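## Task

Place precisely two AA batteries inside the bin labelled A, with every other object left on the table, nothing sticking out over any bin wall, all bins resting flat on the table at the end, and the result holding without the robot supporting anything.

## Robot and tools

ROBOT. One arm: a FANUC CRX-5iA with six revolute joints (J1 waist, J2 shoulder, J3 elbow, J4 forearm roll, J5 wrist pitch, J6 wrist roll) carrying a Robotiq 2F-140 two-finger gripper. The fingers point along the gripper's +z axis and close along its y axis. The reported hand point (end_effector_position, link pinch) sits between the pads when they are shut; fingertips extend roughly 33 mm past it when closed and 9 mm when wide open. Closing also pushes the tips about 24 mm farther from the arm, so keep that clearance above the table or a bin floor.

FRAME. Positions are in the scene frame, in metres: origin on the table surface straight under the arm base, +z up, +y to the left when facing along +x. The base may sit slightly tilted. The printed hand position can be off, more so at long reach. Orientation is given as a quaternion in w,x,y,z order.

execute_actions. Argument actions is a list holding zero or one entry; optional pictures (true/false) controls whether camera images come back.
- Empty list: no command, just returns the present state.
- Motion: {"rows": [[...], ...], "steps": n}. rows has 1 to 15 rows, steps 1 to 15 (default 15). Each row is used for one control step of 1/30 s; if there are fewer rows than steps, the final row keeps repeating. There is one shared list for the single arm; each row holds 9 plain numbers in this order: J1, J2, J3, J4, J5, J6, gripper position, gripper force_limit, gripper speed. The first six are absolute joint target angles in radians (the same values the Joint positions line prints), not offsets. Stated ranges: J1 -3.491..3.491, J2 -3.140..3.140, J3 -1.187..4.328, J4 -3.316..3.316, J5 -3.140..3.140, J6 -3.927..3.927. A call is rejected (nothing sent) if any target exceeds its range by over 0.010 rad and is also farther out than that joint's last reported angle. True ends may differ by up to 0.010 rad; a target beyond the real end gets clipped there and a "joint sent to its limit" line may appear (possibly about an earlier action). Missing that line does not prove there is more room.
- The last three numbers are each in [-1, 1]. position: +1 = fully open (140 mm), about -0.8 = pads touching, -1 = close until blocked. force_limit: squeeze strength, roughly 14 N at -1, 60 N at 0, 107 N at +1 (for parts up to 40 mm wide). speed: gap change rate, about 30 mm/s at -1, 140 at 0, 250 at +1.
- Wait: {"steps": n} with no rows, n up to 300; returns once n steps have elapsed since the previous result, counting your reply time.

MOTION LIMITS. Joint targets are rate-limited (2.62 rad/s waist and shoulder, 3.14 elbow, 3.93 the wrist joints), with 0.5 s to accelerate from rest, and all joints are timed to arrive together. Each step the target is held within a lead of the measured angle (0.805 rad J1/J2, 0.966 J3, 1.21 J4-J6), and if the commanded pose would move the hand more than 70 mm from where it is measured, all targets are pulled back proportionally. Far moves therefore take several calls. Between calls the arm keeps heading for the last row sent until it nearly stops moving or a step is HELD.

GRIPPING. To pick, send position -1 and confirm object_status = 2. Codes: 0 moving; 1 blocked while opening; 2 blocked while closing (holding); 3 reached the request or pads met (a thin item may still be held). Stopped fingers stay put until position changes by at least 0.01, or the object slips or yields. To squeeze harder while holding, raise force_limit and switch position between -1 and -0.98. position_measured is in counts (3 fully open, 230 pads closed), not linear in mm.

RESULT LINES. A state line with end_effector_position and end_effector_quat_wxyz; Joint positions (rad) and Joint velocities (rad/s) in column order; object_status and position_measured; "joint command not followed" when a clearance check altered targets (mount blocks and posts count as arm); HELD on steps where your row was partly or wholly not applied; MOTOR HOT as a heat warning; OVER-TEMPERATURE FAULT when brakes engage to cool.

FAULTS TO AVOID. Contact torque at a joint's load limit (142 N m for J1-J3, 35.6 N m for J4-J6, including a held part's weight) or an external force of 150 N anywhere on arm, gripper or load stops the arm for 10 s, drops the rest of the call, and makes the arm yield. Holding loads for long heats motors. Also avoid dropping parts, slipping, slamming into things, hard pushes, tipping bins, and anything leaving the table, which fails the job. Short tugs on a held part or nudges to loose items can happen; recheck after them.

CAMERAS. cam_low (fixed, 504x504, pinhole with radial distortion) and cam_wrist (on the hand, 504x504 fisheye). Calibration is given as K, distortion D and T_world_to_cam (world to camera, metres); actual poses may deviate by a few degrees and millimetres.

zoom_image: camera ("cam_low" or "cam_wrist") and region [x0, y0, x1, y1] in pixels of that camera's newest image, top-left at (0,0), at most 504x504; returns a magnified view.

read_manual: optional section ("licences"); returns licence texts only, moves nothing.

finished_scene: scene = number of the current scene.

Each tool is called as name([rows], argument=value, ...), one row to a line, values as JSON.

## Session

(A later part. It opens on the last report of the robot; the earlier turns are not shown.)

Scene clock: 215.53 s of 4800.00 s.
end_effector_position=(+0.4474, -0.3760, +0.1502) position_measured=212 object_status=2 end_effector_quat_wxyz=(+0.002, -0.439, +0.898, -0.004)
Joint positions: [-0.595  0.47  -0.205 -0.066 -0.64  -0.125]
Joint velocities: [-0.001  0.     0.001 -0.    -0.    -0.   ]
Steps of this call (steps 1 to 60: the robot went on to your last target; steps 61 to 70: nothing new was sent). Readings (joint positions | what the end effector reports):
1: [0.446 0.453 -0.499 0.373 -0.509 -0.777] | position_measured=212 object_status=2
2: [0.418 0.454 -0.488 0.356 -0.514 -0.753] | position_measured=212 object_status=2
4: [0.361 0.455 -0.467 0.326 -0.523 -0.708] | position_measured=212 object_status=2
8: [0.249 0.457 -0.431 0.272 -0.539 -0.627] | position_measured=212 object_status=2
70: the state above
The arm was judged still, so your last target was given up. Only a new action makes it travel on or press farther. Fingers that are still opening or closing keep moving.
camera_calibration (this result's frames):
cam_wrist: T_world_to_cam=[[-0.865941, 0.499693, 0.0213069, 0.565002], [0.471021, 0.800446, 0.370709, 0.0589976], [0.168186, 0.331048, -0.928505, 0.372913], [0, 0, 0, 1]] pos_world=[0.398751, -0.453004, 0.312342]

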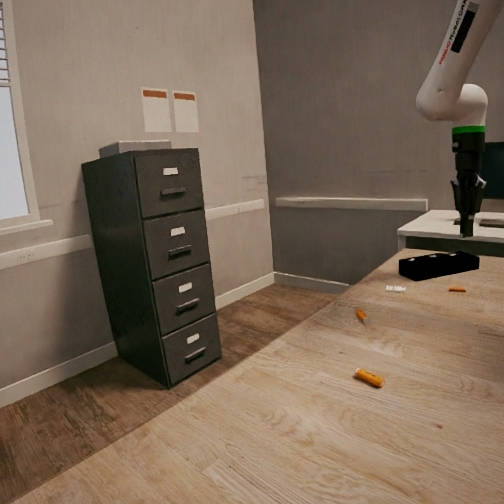

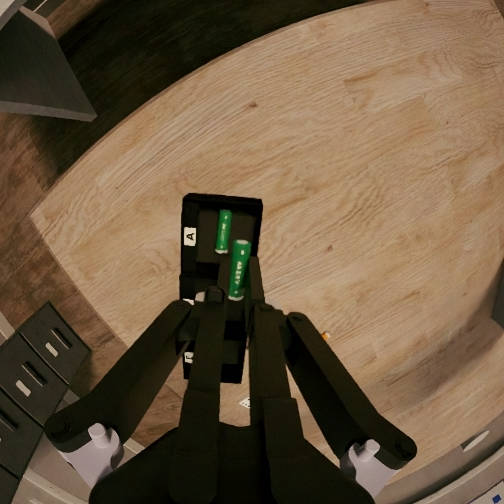

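execute_actions([
  {"rows":[[-0.5947,0.6553,-0.138,-0.081,-0.532,-0.118,-1,-0.5,0]]},
])

zoom_image(camera="cam_wrist", region=[160,185,310,335])

Scene clock: 225.07 s of 4800.00 s.
end_effector_position=(+0.4501, -0.3803, +0.0671) position_measured=212 object_status=2 end_effector_quat_wxyz=(-0.000, -0.435, +0.901, +0.000)
Joint positions: [-0.595  0.655 -0.138 -0.081 -0.532 -0.118]
Joint velocities: [ 0.001  0.003 -0.    -0.001  0.001  0.   ]
Steps of this call (steps 1 to 90: nothing new was sent; then 6.03 s passed at rest; steps 91 to 105: all 15 steps of this action). Readings (joint positions | what the end effector reports):
91: [-0.595 0.470 -0.205 -0.066 -0.640 -0.125] | position_measured=212 object_status=2
92: [-0.595 0.474 -0.203 -0.066 -0.638 -0.125] | position_measured=212 object_status=2
94: [-0.595 0.499 -0.194 -0.068 -0.623 -0.124] | position_measured=212 object_status=2
98: [-0.595 0.604 -0.157 -0.077 -0.562 -0.120] | position_measured=212 object_status=2
105: the state above
camera_calibration (this result's frames):
cam_wrist: T_world_to_cam=[[-0.860686, 0.508194, 0.0309547, 0.571515], [0.481861, 0.793439, 0.37184, 0.0843954], [0.164406, 0.334953, -0.927781, 0.299853], [0, 0, 0, 1]] pos_world=[0.401931, -0.45784, 0.229125]

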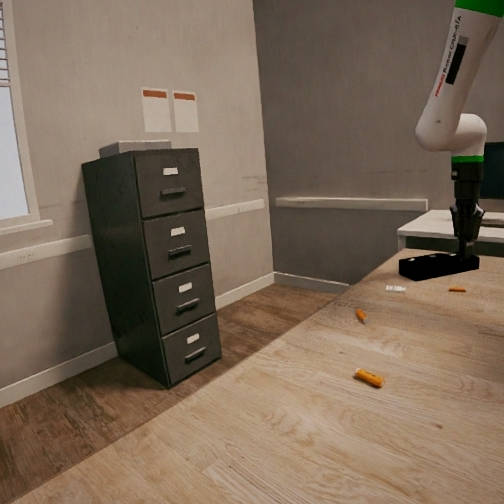

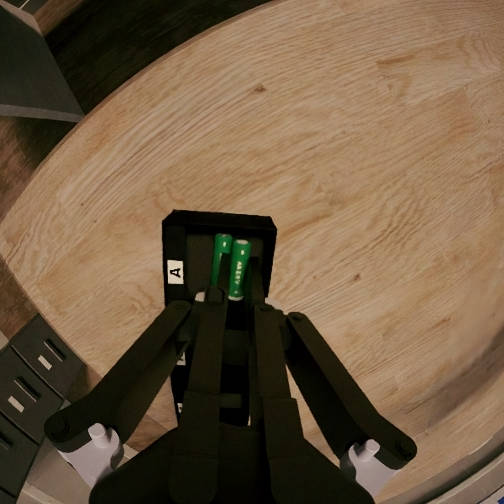

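Region (160, 185, 310, 335) of cam_wrist's 504x504 image, scaled by 3.360, with more detail than that image has.

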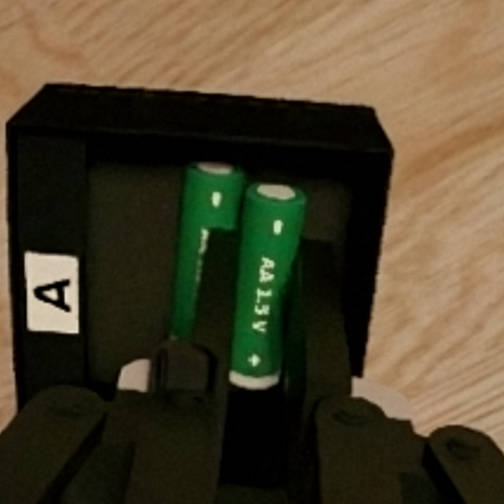

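execute_actions([
  {"rows":[[-0.5947,0.6553,-0.138,-0.081,-0.532,-0.118,-0.57,-0.5,-0.6]],"steps":12},
], pictures=false)

execute_actions([
  {"rows":[[-0.595,0.47,-0.205,-0.066,-0.64,-0.125,-0.57,-0.5,-0.6]]},
])

zoom_image(camera="cam_wrist", region=[160,170,300,310])

Scene clock: 233.10 s of 4800.00 s.
end_effector_position=(+0.4500, -0.3802, +0.0669) position_measured=201 object_status=0 end_effector_quat_wxyz=(-0.000, -0.435, +0.901, +0.000)
Joint positions: [-0.595  0.655 -0.138 -0.081 -0.532 -0.118]
Joint velocities: [ 0.     0.001  0.    -0.002 -0.001 -0.   ]
Steps of this call (steps 1 to 15: the robot went on to your last target; steps 16 to 90: nothing new was sent; then 4.63 s passed at rest; steps 91 to 102: all 12 steps of this action). Readings (joint positions | what the end effector reports):
91: [-0.595 0.655 -0.138 -0.081 -0.532 -0.118] | position_measured=212 object_status=0
92: [-0.595 0.655 -0.138 -0.081 -0.532 -0.118] | position_measured=212 object_status=0
94: [-0.595 0.655 -0.138 -0.081 -0.532 -0.118] | position_measured=202 object_status=0
98: [-0.595 0.655 -0.138 -0.081 -0.532 -0.118] | position_measured=201 object_status=0
102: the state above

Scene clock: 233.60 s of 4800.00 s.
end_effector_position=(+0.4474, -0.3759, +0.1501) position_measured=201 object_status=3 end_effector_quat_wxyz=(+0.002, -0.439, +0.898, -0.004)
Joint positions: [-0.595  0.47  -0.205 -0.066 -0.64  -0.125]
Joint velocities: [-0.001 -0.004  0.     0.    -0.001  0.   ]
Steps of this call (steps 1 to 15: all 15 steps of this action). Readings (joint positions | what the end effector reports):
1: [-0.595 0.655 -0.138 -0.081 -0.532 -0.118] | position_measured=201 object_status=0
2: [-0.595 0.651 -0.140 -0.081 -0.534 -0.118] | position_measured=201 object_status=3
4: [-0.595 0.626 -0.149 -0.079 -0.549 -0.119] | position_measured=201 object_status=3
8: [-0.595 0.521 -0.186 -0.070 -0.610 -0.123] | position_measured=201 object_status=3
15: the state above
camera_calibration (this result's frames):
cam_wrist: T_world_to_cam=[[-0.865952, 0.499663, 0.0215428, 0.564868], [0.471065, 0.800406, 0.37074, 0.0589709], [0.168002, 0.331191, -0.928487, 0.372885], [0, 0, 0, 1]] pos_world=[0.398724, -0.452941, 0.312187]

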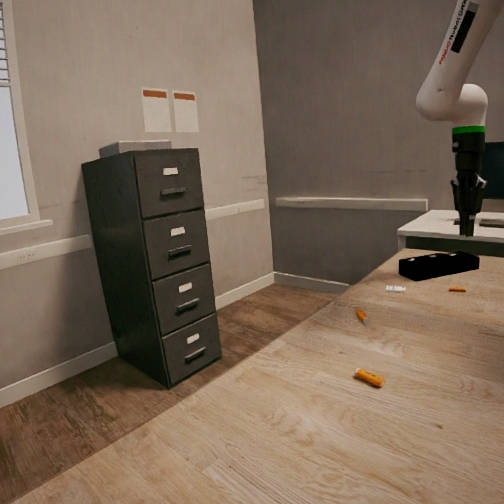

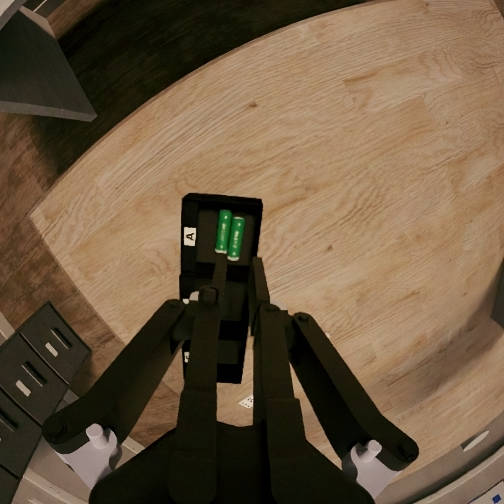

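Region (160, 170, 300, 310) of cam_wrist's 504x504 image, scaled by 3.600, with more detail than that image has.

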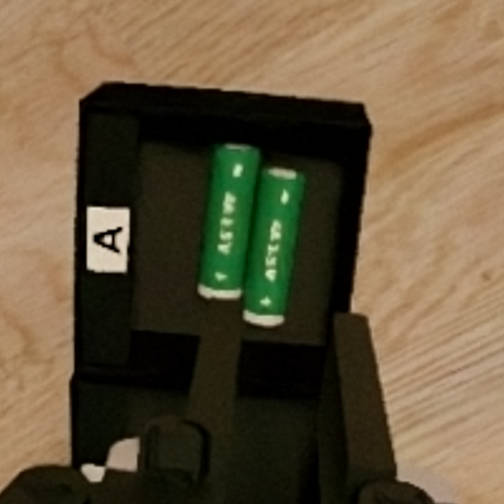

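finished_scene(scene=1)

The scene is finished: the task was done.


## Next scene

Place precisely one nut inside the bin labelled F, with every other object left on the table, nothing sticking out over any bin wall, all bins resting flat on the table at the end, and the result holding without the robot supporting anything.

execute_actions(actions=[])

Scene clock: 0.00 s of 4800.00 s.
end_effector_position=(+0.1525, +0.3788, +0.2934) position_measured=3 object_status=3 end_effector_quat_wxyz=(+0.135, +0.665, +0.733, +0.052)
Joint positions: [ 1.736  0.334 -0.667  0.531 -0.977  1.003]
Joint velocities: [0.    0.001 0.    0.001 0.    0.   ]
camera_calibration (this result's frames):
cam_wrist: T_world_to_cam=[[0.931506, 0.249309, 0.264842, -0.321299], [0.085929, -0.858366, 0.505791, 0.18821], [0.35343, -0.44839, -0.820995, 0.541021], [0, 0, 0, 1]] pos_world=[0.091906, 0.484244, 0.434074]

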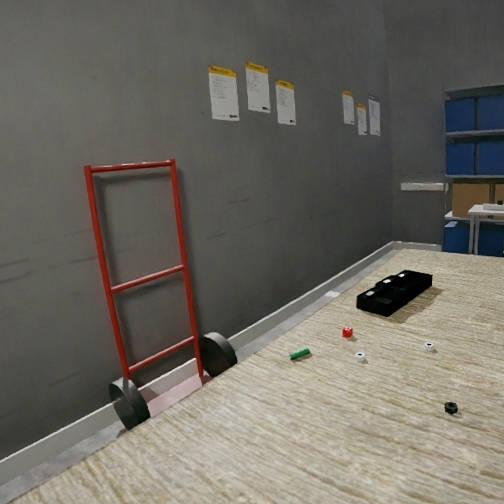

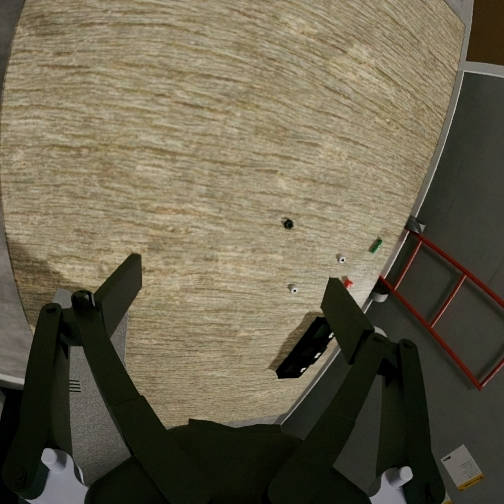

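zoom_image(camera="cam_low", region=[320,260,480,420])

Region (320, 260, 480, 420) of cam_low's 504x504 image, scaled by 3.150, with more detail than that image has.

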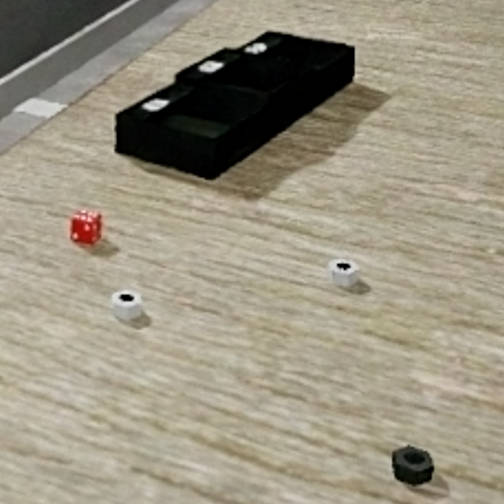

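execute_actions([
  {"rows":[[0.652,0.578,-0.336,0.411,-0.578,-1.1,-0.2,-0.5,0]]},
], pictures=false)

execute_actions([
  {"steps":75},
])

Scene clock: 13.27 s of 4800.00 s.
end_effector_position=(+0.2622, +0.3948, +0.2309) position_measured=107 object_status=0 end_effector_quat_wxyz=(+0.060, +0.949, +0.309, +0.024)
Joint positions: [ 1.329  0.438 -0.526  0.48  -0.807  0.387]
Joint velocities: [-0.979  0.202  0.274 -0.098  0.328 -1.592]
Steps of this call (steps 1 to 90: nothing new was sent; then 9.77 s passed at rest; steps 91 to 105: all 15 steps of this action). Readings (joint positions | what the end effector reports):
91: [1.736 0.334 -0.667 0.531 -0.977 1.002] | position_measured=3 object_status=0
92: [1.731 0.336 -0.665 0.531 -0.974 0.995] | position_measured=8 object_status=0
94: [1.705 0.344 -0.654 0.527 -0.961 0.955] | position_measured=24 object_status=0
98: [1.582 0.380 -0.605 0.509 -0.902 0.772] | position_measured=54 object_status=0
105: the state above

Scene clock: 15.77 s of 4800.00 s.
end_effector_position=(+0.5055, +0.2620, +0.1294) position_measured=154 object_status=3 end_effector_quat_wxyz=(+0.001, +0.705, -0.709, -0.000)
Joint positions: [ 0.652  0.578 -0.336  0.411 -0.578 -1.1  ]
Joint velocities: [ 0.001  0.001 -0.    -0.001  0.001  0.   ]
Steps of this call (steps 1 to 45: the robot went on to your last target; steps 46 to 75: nothing new was sent). Readings (joint positions | what the end effector reports):
1: [1.296 0.445 -0.517 0.477 -0.796 0.332] | position_measured=115 object_status=0
2: [1.264 0.451 -0.508 0.474 -0.785 0.277] | position_measured=122 object_status=0
4: [1.204 0.464 -0.491 0.467 -0.765 0.161] | position_measured=138 object_status=0
8: [1.091 0.487 -0.459 0.456 -0.727 -0.085] | position_measured=154 object_status=0
75: the state above
The arm was judged still, so your last target was given up. Only a new action makes it travel on or press farther. Fingers that are still opening or closing keep moving.
camera_calibration (this result's frames):
cam_wrist: T_world_to_cam=[[-0.99059, -0.132805, 0.0330873, 0.524193], [-0.111168, 0.921754, 0.3715, -0.208844], [-0.0798354, 0.364325, -0.927843, 0.249179], [0, 0, 0, 1]] pos_world=[0.515936, 0.171336, 0.291441]

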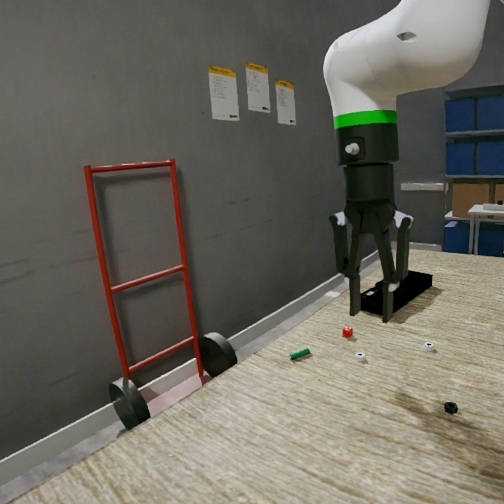

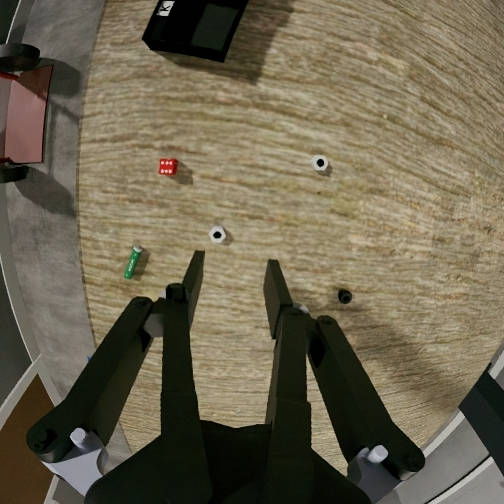

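zoom_image(camera="cam_wrist", region=[190,210,250,270])

Region (190, 210, 250, 270) of cam_wrist's 504x504 image, scaled by 8.400, with more detail than that image has.

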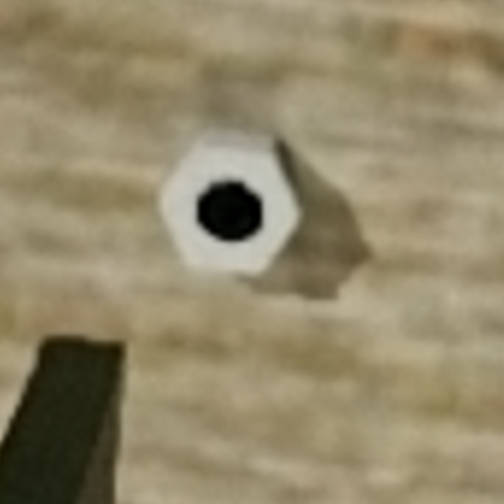

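execute_actions([
  {"rows":[[0.579,0.755,-0.2604,0.484,-0.467,-1.58,-0.2,-0.5,0]]},
], pictures=false)

execute_actions([
  {"steps":12},
])

zoom_image(camera="cam_wrist", region=[180,220,300,340])

Scene clock: 31.40 s of 4800.00 s.
end_effector_position=(+0.5290, +0.2566, +0.0521) position_measured=154 object_status=3 end_effector_quat_wxyz=(-0.000, -0.524, +0.852, +0.000)
Joint positions: [ 0.579  0.754 -0.261  0.484 -0.468 -1.577]
Joint velocities: [-0.022  0.055  0.024  0.024  0.035 -0.148]
Steps of this call (steps 1 to 90: nothing new was sent; then 12.13 s passed at rest; steps 91 to 105: all 15 steps of this action). Readings (joint positions | what the end effector reports):
91: [0.652 0.578 -0.336 0.411 -0.578 -1.101] | position_measured=154 object_status=3
92: [0.651 0.581 -0.335 0.412 -0.576 -1.108] | position_measured=154 object_status=3
94: [0.645 0.596 -0.328 0.418 -0.567 -1.148] | position_measured=154 object_status=3
98: [0.617 0.664 -0.299 0.446 -0.524 -1.332] | position_measured=154 object_status=3
105: the state above

Scene clock: 31.80 s of 4800.00 s.
end_effector_position=(+0.5291, +0.2566, +0.0516) position_measured=154 object_status=3 end_effector_quat_wxyz=(-0.000, -0.523, +0.852, +0.000)
Joint positions: [ 0.579  0.755 -0.26   0.484 -0.467 -1.58 ]
Joint velocities: [-0.     0.001  0.    -0.001 -0.     0.   ]
Steps of this call (steps 1 to 12: the robot went on to your last target). Readings (joint positions | what the end effector reports):
1: [0.579 0.755 -0.260 0.484 -0.467 -1.579] | position_measured=154 object_status=3
2: [0.579 0.755 -0.260 0.484 -0.467 -1.580] | position_measured=154 object_status=3
4: [0.579 0.755 -0.260 0.484 -0.467 -1.580] | position_measured=154 object_status=3
8: [0.579 0.755 -0.260 0.484 -0.467 -1.580] | position_measured=154 object_status=3
12: the state above
camera_calibration (this result's frames):
cam_wrist: T_world_to_cam=[[-0.944811, 0.326122, 0.0312472, 0.407504], [0.313846, 0.873616, 0.37188, -0.384913], [0.0939802, 0.361163, -0.927755, 0.0897083], [0, 0, 0, 1]] pos_world=[0.497387, 0.170971, 0.213635]

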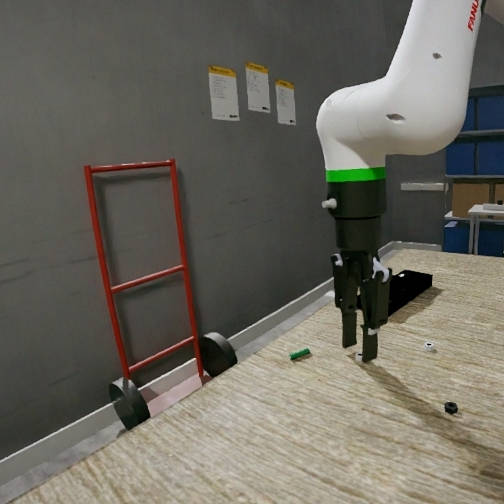

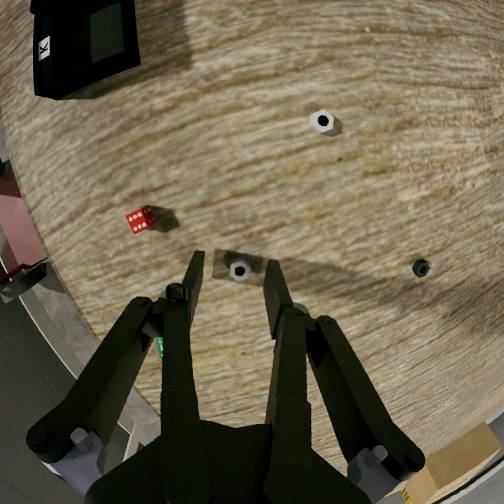

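Region (180, 220, 300, 340) of cam_wrist's 504x504 image, scaled by 4.200, with more detail than that image has.

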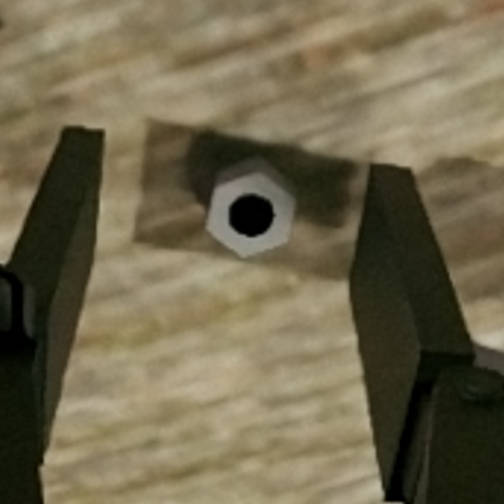

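execute_actions([
  {"rows":[[0.579,0.7683,-0.2519,0.484,-0.463,-1.58,-0.2,-0.5,0],[0.579,0.7683,-0.2519,0.484,-0.463,-1.58,-0.2,-0.5,0],[0.579,0.7683,-0.2519,0.484,-0.463,-1.58,-0.2,-0.5,0],[0.579,0.7683,-0.2519,0.484,-0.463,-1.58,-0.2,-0.5,0],[0.579,0.7683,-0.2519,0.484,-0.463,-1.58,-1,-0.5,-0.2]]},
], pictures=false)

execute_actions([
  {"steps":12},
])

Scene clock: 37.13 s of 4800.00 s.
end_effector_position=(+0.5290, +0.2587, +0.0464) position_measured=212 object_status=0 end_effector_quat_wxyz=(-0.001, -0.523, +0.852, +0.001)
Joint positions: [ 0.579  0.768 -0.252  0.484 -0.463 -1.58 ]
Joint velocities: [-0.001  0.001 -0.    -0.002  0.    -0.   ]
Steps of this call (steps 1 to 15: the robot went on to your last target; steps 16 to 90: nothing new was sent; then 1.83 s passed at rest; steps 91 to 105: all 15 steps of this action). Readings (joint positions | what the end effector reports):
91: [0.579 0.755 -0.260 0.484 -0.467 -1.580] | position_measured=154 object_status=3
92: [0.579 0.760 -0.257 0.484 -0.466 -1.580] | position_measured=154 object_status=3
94: [0.579 0.768 -0.253 0.484 -0.463 -1.580] | position_measured=154 object_status=3
98: [0.579 0.768 -0.252 0.484 -0.463 -1.580] | position_measured=172 object_status=0
105: the state above

Scene clock: 37.53 s of 4800.00 s.
end_effector_position=(+0.5290, +0.2587, +0.0464) position_measured=212 object_status=2 end_effector_quat_wxyz=(-0.001, -0.523, +0.852, +0.001)
Joint positions: [ 0.579  0.768 -0.252  0.484 -0.463 -1.58 ]
Joint velocities: [ 0.     0.001  0.    -0.001 -0.    -0.   ]
Steps of this call (steps 1 to 12: the robot went on to your last target). Readings (joint positions | what the end effector reports):
1: [0.579 0.768 -0.252 0.484 -0.463 -1.580] | position_measured=212 object_status=0
2: [0.579 0.768 -0.252 0.484 -0.463 -1.580] | position_measured=212 object_status=0
4: [0.579 0.768 -0.252 0.484 -0.463 -1.580] | position_measured=212 object_status=0
8: [0.579 0.768 -0.252 0.484 -0.463 -1.580] | position_measured=212 object_status=2
12: the state above
camera_calibration (this result's frames):
cam_wrist: T_world_to_cam=[[-0.945064, 0.32519, 0.033243, 0.407185], [0.313704, 0.873666, 0.371885, -0.384732], [0.09189, 0.361883, -0.927683, 0.0850031], [0, 0, 0, 1]] pos_world=[0.497697, 0.172953, 0.208396]

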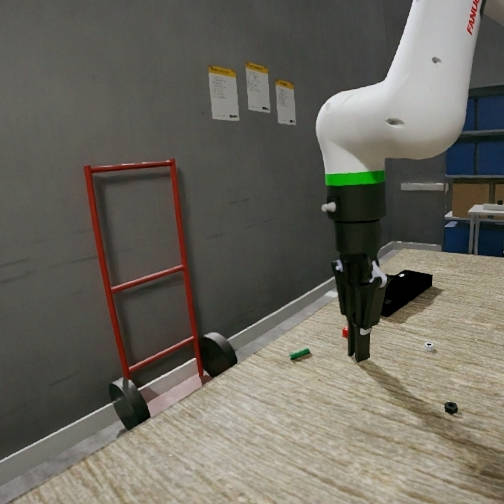

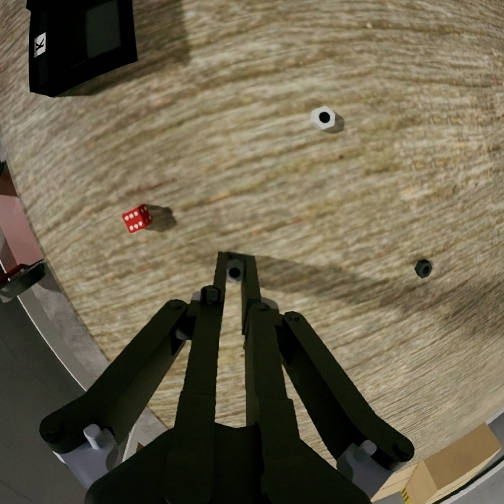

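execute_actions([
  {"rows":[[0.62,0.56,-0.31,0.411,-0.6,-1.4,-1,-0.5,-0.2]],"steps":13},
], pictures=false)

execute_actions([
  {"rows":[[0.093,0.412,-0.386,0.231,-0.569,-0.65,-1,-0.5,-0.2]]},
], pictures=false)

execute_actions([
  {"steps":25},
])

Scene clock: 49.23 s of 4800.00 s.
end_effector_position=(+0.5299, +0.2510, +0.1422) position_measured=212 object_status=2 end_effector_quat_wxyz=(+0.007, -0.575, +0.818, -0.005)
Joint positions: [ 0.62   0.561 -0.31   0.411 -0.6   -1.4  ]
Joint velocities: [ 0.004 -0.015 -0.007 -0.012 -0.014  0.02 ]
Steps of this call (steps 1 to 15: the robot went on to your last target; steps 16 to 90: nothing new was sent; then 8.27 s passed at rest; steps 91 to 103: all 13 steps of this action). Readings (joint positions | what the end effector reports):
91: [0.579 0.768 -0.252 0.484 -0.463 -1.580] | position_measured=212 object_status=2
92: [0.580 0.764 -0.254 0.482 -0.466 -1.576] | position_measured=212 object_status=2
94: [0.585 0.737 -0.261 0.473 -0.484 -1.552] | position_measured=212 object_status=2
98: [0.607 0.626 -0.291 0.435 -0.556 -1.458] | position_measured=212 object_status=2
103: the state above

Scene clock: 49.73 s of 4800.00 s.
end_effector_position=(+0.5593, +0.0714, +0.1426) position_measured=212 object_status=2 end_effector_quat_wxyz=(-0.002, -0.594, +0.805, +0.002)
Joint positions: [ 0.303  0.471 -0.356  0.303 -0.581 -0.949]
Joint velocities: [-0.78  -0.22  -0.112 -0.265  0.044  1.103]
Steps of this call (steps 1 to 15: all 15 steps of this action). Readings (joint positions | what the end effector reports):
1: [0.620 0.560 -0.310 0.411 -0.600 -1.399] | position_measured=212 object_status=2
2: [0.615 0.559 -0.311 0.409 -0.600 -1.392] | position_measured=212 object_status=2
4: [0.589 0.551 -0.315 0.400 -0.598 -1.354] | position_measured=212 object_status=2
8: [0.486 0.523 -0.329 0.365 -0.592 -1.210] | position_measured=212 object_status=2
15: the state above

Scene clock: 50.57 s of 4800.00 s.
end_effector_position=(+0.5501, -0.0450, +0.1494) position_measured=212 object_status=2 end_effector_quat_wxyz=(-0.001, -0.606, +0.795, +0.001)
Joint positions: [ 0.093  0.412 -0.386  0.231 -0.569 -0.65 ]
Joint velocities: [-0. -0. -0.  0.  0.  0.]
Steps of this call (steps 1 to 25: the robot went on to your last target). Readings (joint positions | what the end effector reports):
1: [0.277 0.464 -0.360 0.294 -0.580 -0.911] | position_measured=212 object_status=2
2: [0.250 0.456 -0.363 0.285 -0.578 -0.874] | position_measured=212 object_status=2
4: [0.197 0.441 -0.371 0.267 -0.575 -0.798] | position_measured=212 object_status=2
8: [0.109 0.417 -0.384 0.237 -0.570 -0.674] | position_measured=212 object_status=2
25: the state above
camera_calibration (this result's frames):
cam_wrist: T_world_to_cam=[[-0.990935, 0.130125, 0.0334032, 0.538908], [0.133179, 0.918824, 0.371519, -0.0629548], [0.0176522, 0.3726, -0.927824, 0.329869], [0, 0, 0, 1]] pos_world=[0.536584, -0.13519, 0.311448]

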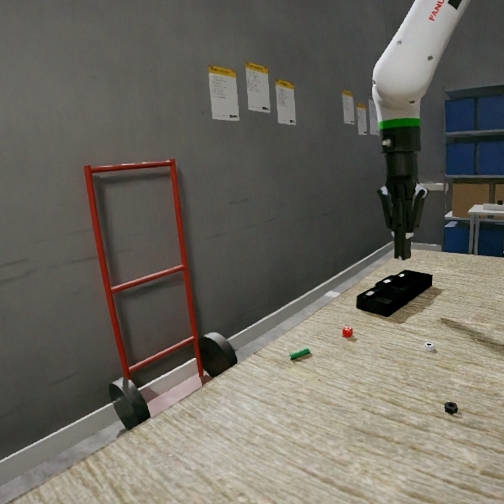

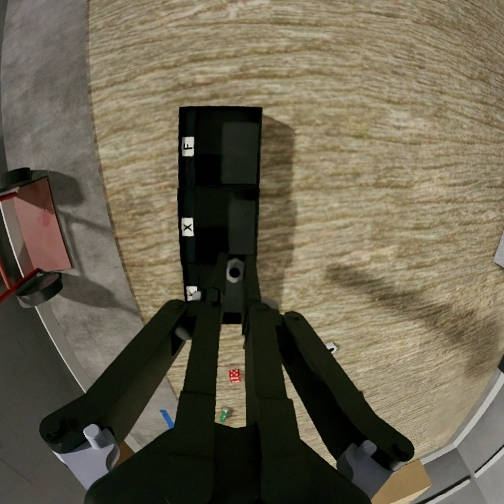

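execute_actions([
  {"rows":[[-0.094,0.466,-0.319,0.155,-0.555,-0.28,-1,-0.5,-0.2]]},
], pictures=false)

execute_actions([
  {"rows":[[-0.104,0.585,-0.296,0.182,-0.459,-0.30,-1,-0.5,-0.2]]},
])

Scene clock: 63.80 s of 4800.00 s.
end_effector_position=(+0.5498, -0.1378, +0.1297) position_measured=212 object_status=2 end_effector_quat_wxyz=(-0.001, -0.654, +0.757, +0.001)
Joint positions: [-0.094  0.466 -0.319  0.155 -0.555 -0.28 ]
Joint velocities: [-0.    -0.001  0.002 -0.001  0.     0.008]
Steps of this call (steps 1 to 15: the robot went on to your last target; steps 16 to 90: nothing new was sent; then 9.73 s passed at rest; steps 91 to 105: all 15 steps of this action). Readings (joint positions | what the end effector reports):
91: [0.093 0.412 -0.386 0.231 -0.569 -0.649] | position_measured=212 object_status=2
92: [0.089 0.413 -0.385 0.229 -0.569 -0.642] | position_measured=212 object_status=2
94: [0.069 0.419 -0.378 0.221 -0.567 -0.602] | position_measured=212 object_status=2
98: [-0.020 0.445 -0.346 0.185 -0.561 -0.427] | position_measured=212 object_status=2
105: the state above

Scene clock: 64.30 s of 4800.00 s.
end_effector_position=(+0.5517, -0.1386, +0.0761) position_measured=212 object_status=2 end_effector_quat_wxyz=(-0.001, -0.654, +0.756, -0.000)
Joint positions: [-0.104  0.585 -0.296  0.182 -0.459 -0.3  ]
Joint velocities: [0.001 0.002 0.    0.    0.    0.   ]
Steps of this call (steps 1 to 15: all 15 steps of this action). Readings (joint positions | what the end effector reports):
1: [-0.094 0.467 -0.319 0.155 -0.554 -0.280] | position_measured=212 object_status=2
2: [-0.094 0.471 -0.318 0.157 -0.551 -0.281] | position_measured=212 object_status=2
4: [-0.097 0.498 -0.313 0.164 -0.529 -0.287] | position_measured=212 object_status=2
8: [-0.103 0.575 -0.298 0.180 -0.467 -0.299] | position_measured=212 object_status=2
15: the state above
camera_calibration (this result's frames):
cam_wrist: T_world_to_cam=[[-0.999484, 0.00576592, 0.0315925, 0.542768], [0.0170853, 0.928446, 0.371075, 0.115529], [-0.0271923, 0.371424, -0.928065, 0.321345], [0, 0, 0, 1]] pos_world=[0.549253, -0.229747, 0.238212]

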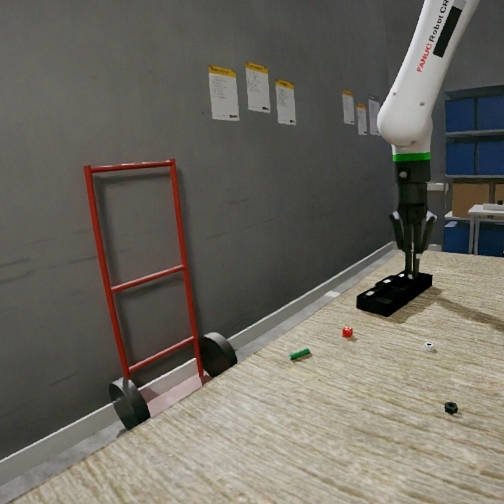

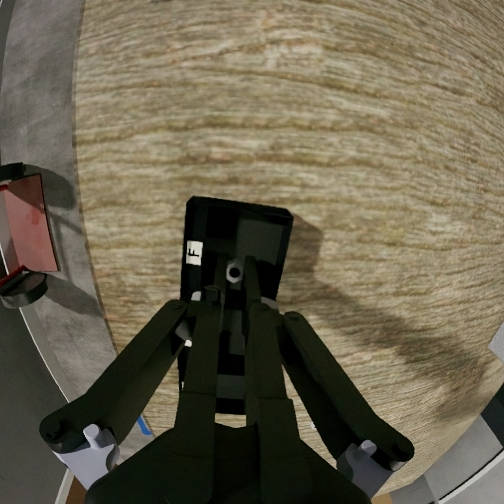

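execute_actions([
  {"rows":[[-0.118,0.585,-0.299,0.18,-0.459,-0.288,-1,-0.5,-0.2],[-0.118,0.585,-0.299,0.18,-0.459,-0.288,-1,-0.5,-0.2],[-0.118,0.585,-0.299,0.18,-0.459,-0.288,-1,-0.5,-0.2],[-0.118,0.585,-0.299,0.18,-0.459,-0.288,-1,-0.5,-0.2],[-0.121,0.631,-0.2914,0.188,-0.4176,-0.292,-1,-0.5,-0.2]]},
], pictures=false)

execute_actions([
  {"rows":[[-0.121,0.631,-0.2914,0.188,-0.4176,-0.292,-0.53,-0.5,-0.6]],"steps":12},
], pictures=false)

execute_actions([
  {"rows":[[-0.107,0.455,-0.322,0.15,-0.563,-0.27,-0.53,-0.5,-0.6]]},
])

Scene clock: 72.73 s of 4800.00 s.
end_effector_position=(+0.5464, -0.1454, +0.0539) position_measured=212 object_status=2 end_effector_quat_wxyz=(-0.001, -0.654, +0.756, +0.000)
Joint positions: [-0.121  0.631 -0.291  0.188 -0.418 -0.292]
Joint velocities: [-0.     0.001  0.    -0.001  0.    -0.   ]
Steps of this call (steps 1 to 15: the robot went on to your last target; steps 16 to 90: nothing new was sent; then 4.93 s passed at rest; steps 91 to 105: all 15 steps of this action). Readings (joint positions | what the end effector reports):
91: [-0.104 0.585 -0.296 0.182 -0.459 -0.300] | position_measured=212 object_status=2
92: [-0.109 0.585 -0.297 0.181 -0.459 -0.296] | position_measured=212 object_status=2
94: [-0.117 0.585 -0.299 0.180 -0.459 -0.289] | position_measured=212 object_status=2
98: [-0.120 0.614 -0.294 0.185 -0.433 -0.291] | position_measured=212 object_status=2
105: the state above

Scene clock: 73.13 s of 4800.00 s.
end_effector_position=(+0.5464, -0.1454, +0.0539) position_measured=196 object_status=0 end_effector_quat_wxyz=(-0.001, -0.654, +0.756, +0.001)
Joint positions: [-0.121  0.631 -0.291  0.188 -0.418 -0.292]
Joint velocities: [ 0.     0.     0.    -0.     0.001  0.   ]
Steps of this call (steps 1 to 12: all 12 steps of this action). Readings (joint positions | what the end effector reports):
1: [-0.121 0.631 -0.291 0.188 -0.418 -0.292] | position_measured=212 object_status=0
2: [-0.121 0.631 -0.291 0.188 -0.418 -0.292] | position_measured=212 object_status=0
4: [-0.121 0.631 -0.291 0.188 -0.418 -0.292] | position_measured=202 object_status=0
8: [-0.121 0.631 -0.291 0.188 -0.418 -0.292] | position_measured=196 object_status=0
12: the state above

Scene clock: 73.63 s of 4800.00 s.
end_effector_position=(+0.5463, -0.1454, +0.1338) position_measured=196 object_status=3 end_effector_quat_wxyz=(-0.002, -0.651, +0.759, +0.000)
Joint positions: [-0.107  0.455 -0.322  0.15  -0.563 -0.27 ]
Joint velocities: [ 0.    -0.003 -0.     0.    -0.     0.   ]
Steps of this call (steps 1 to 15: all 15 steps of this action). Readings (joint positions | what the end effector reports):
1: [-0.121 0.631 -0.291 0.188 -0.418 -0.292] | position_measured=196 object_status=0
2: [-0.121 0.626 -0.292 0.187 -0.422 -0.292] | position_measured=196 object_status=3
4: [-0.119 0.599 -0.297 0.181 -0.444 -0.288] | position_measured=196 object_status=3
8: [-0.110 0.496 -0.315 0.159 -0.529 -0.275] | position_measured=196 object_status=3
15: the state above
camera_calibration (this result's frames):
cam_wrist: T_world_to_cam=[[-0.999318, 0.0150175, 0.0337223, 0.536528], [0.026464, 0.928329, 0.370818, 0.0954207], [-0.0257366, 0.371457, -0.928093, 0.3765], [0, 0, 0, 1]] pos_world=[0.543327, -0.236493, 0.295951]

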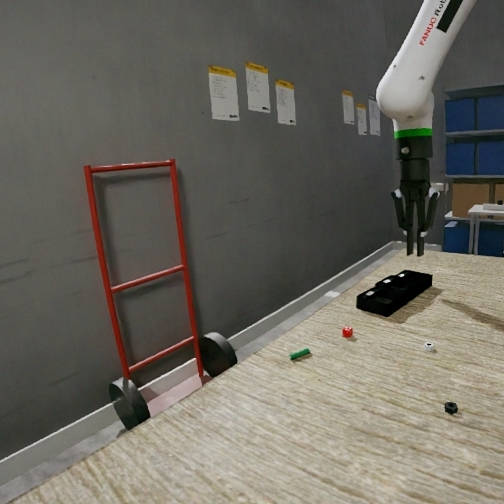

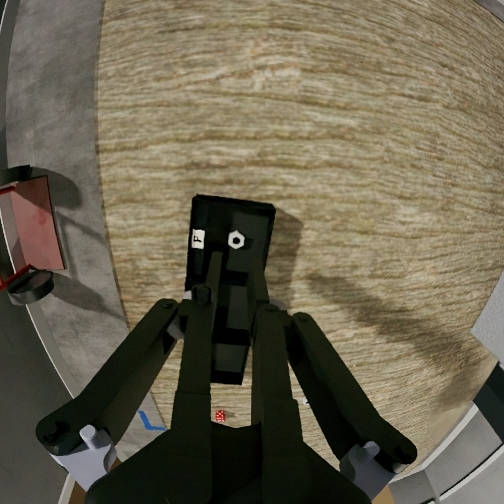

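finished_scene(scene=2)

The scene is finished: the task was done.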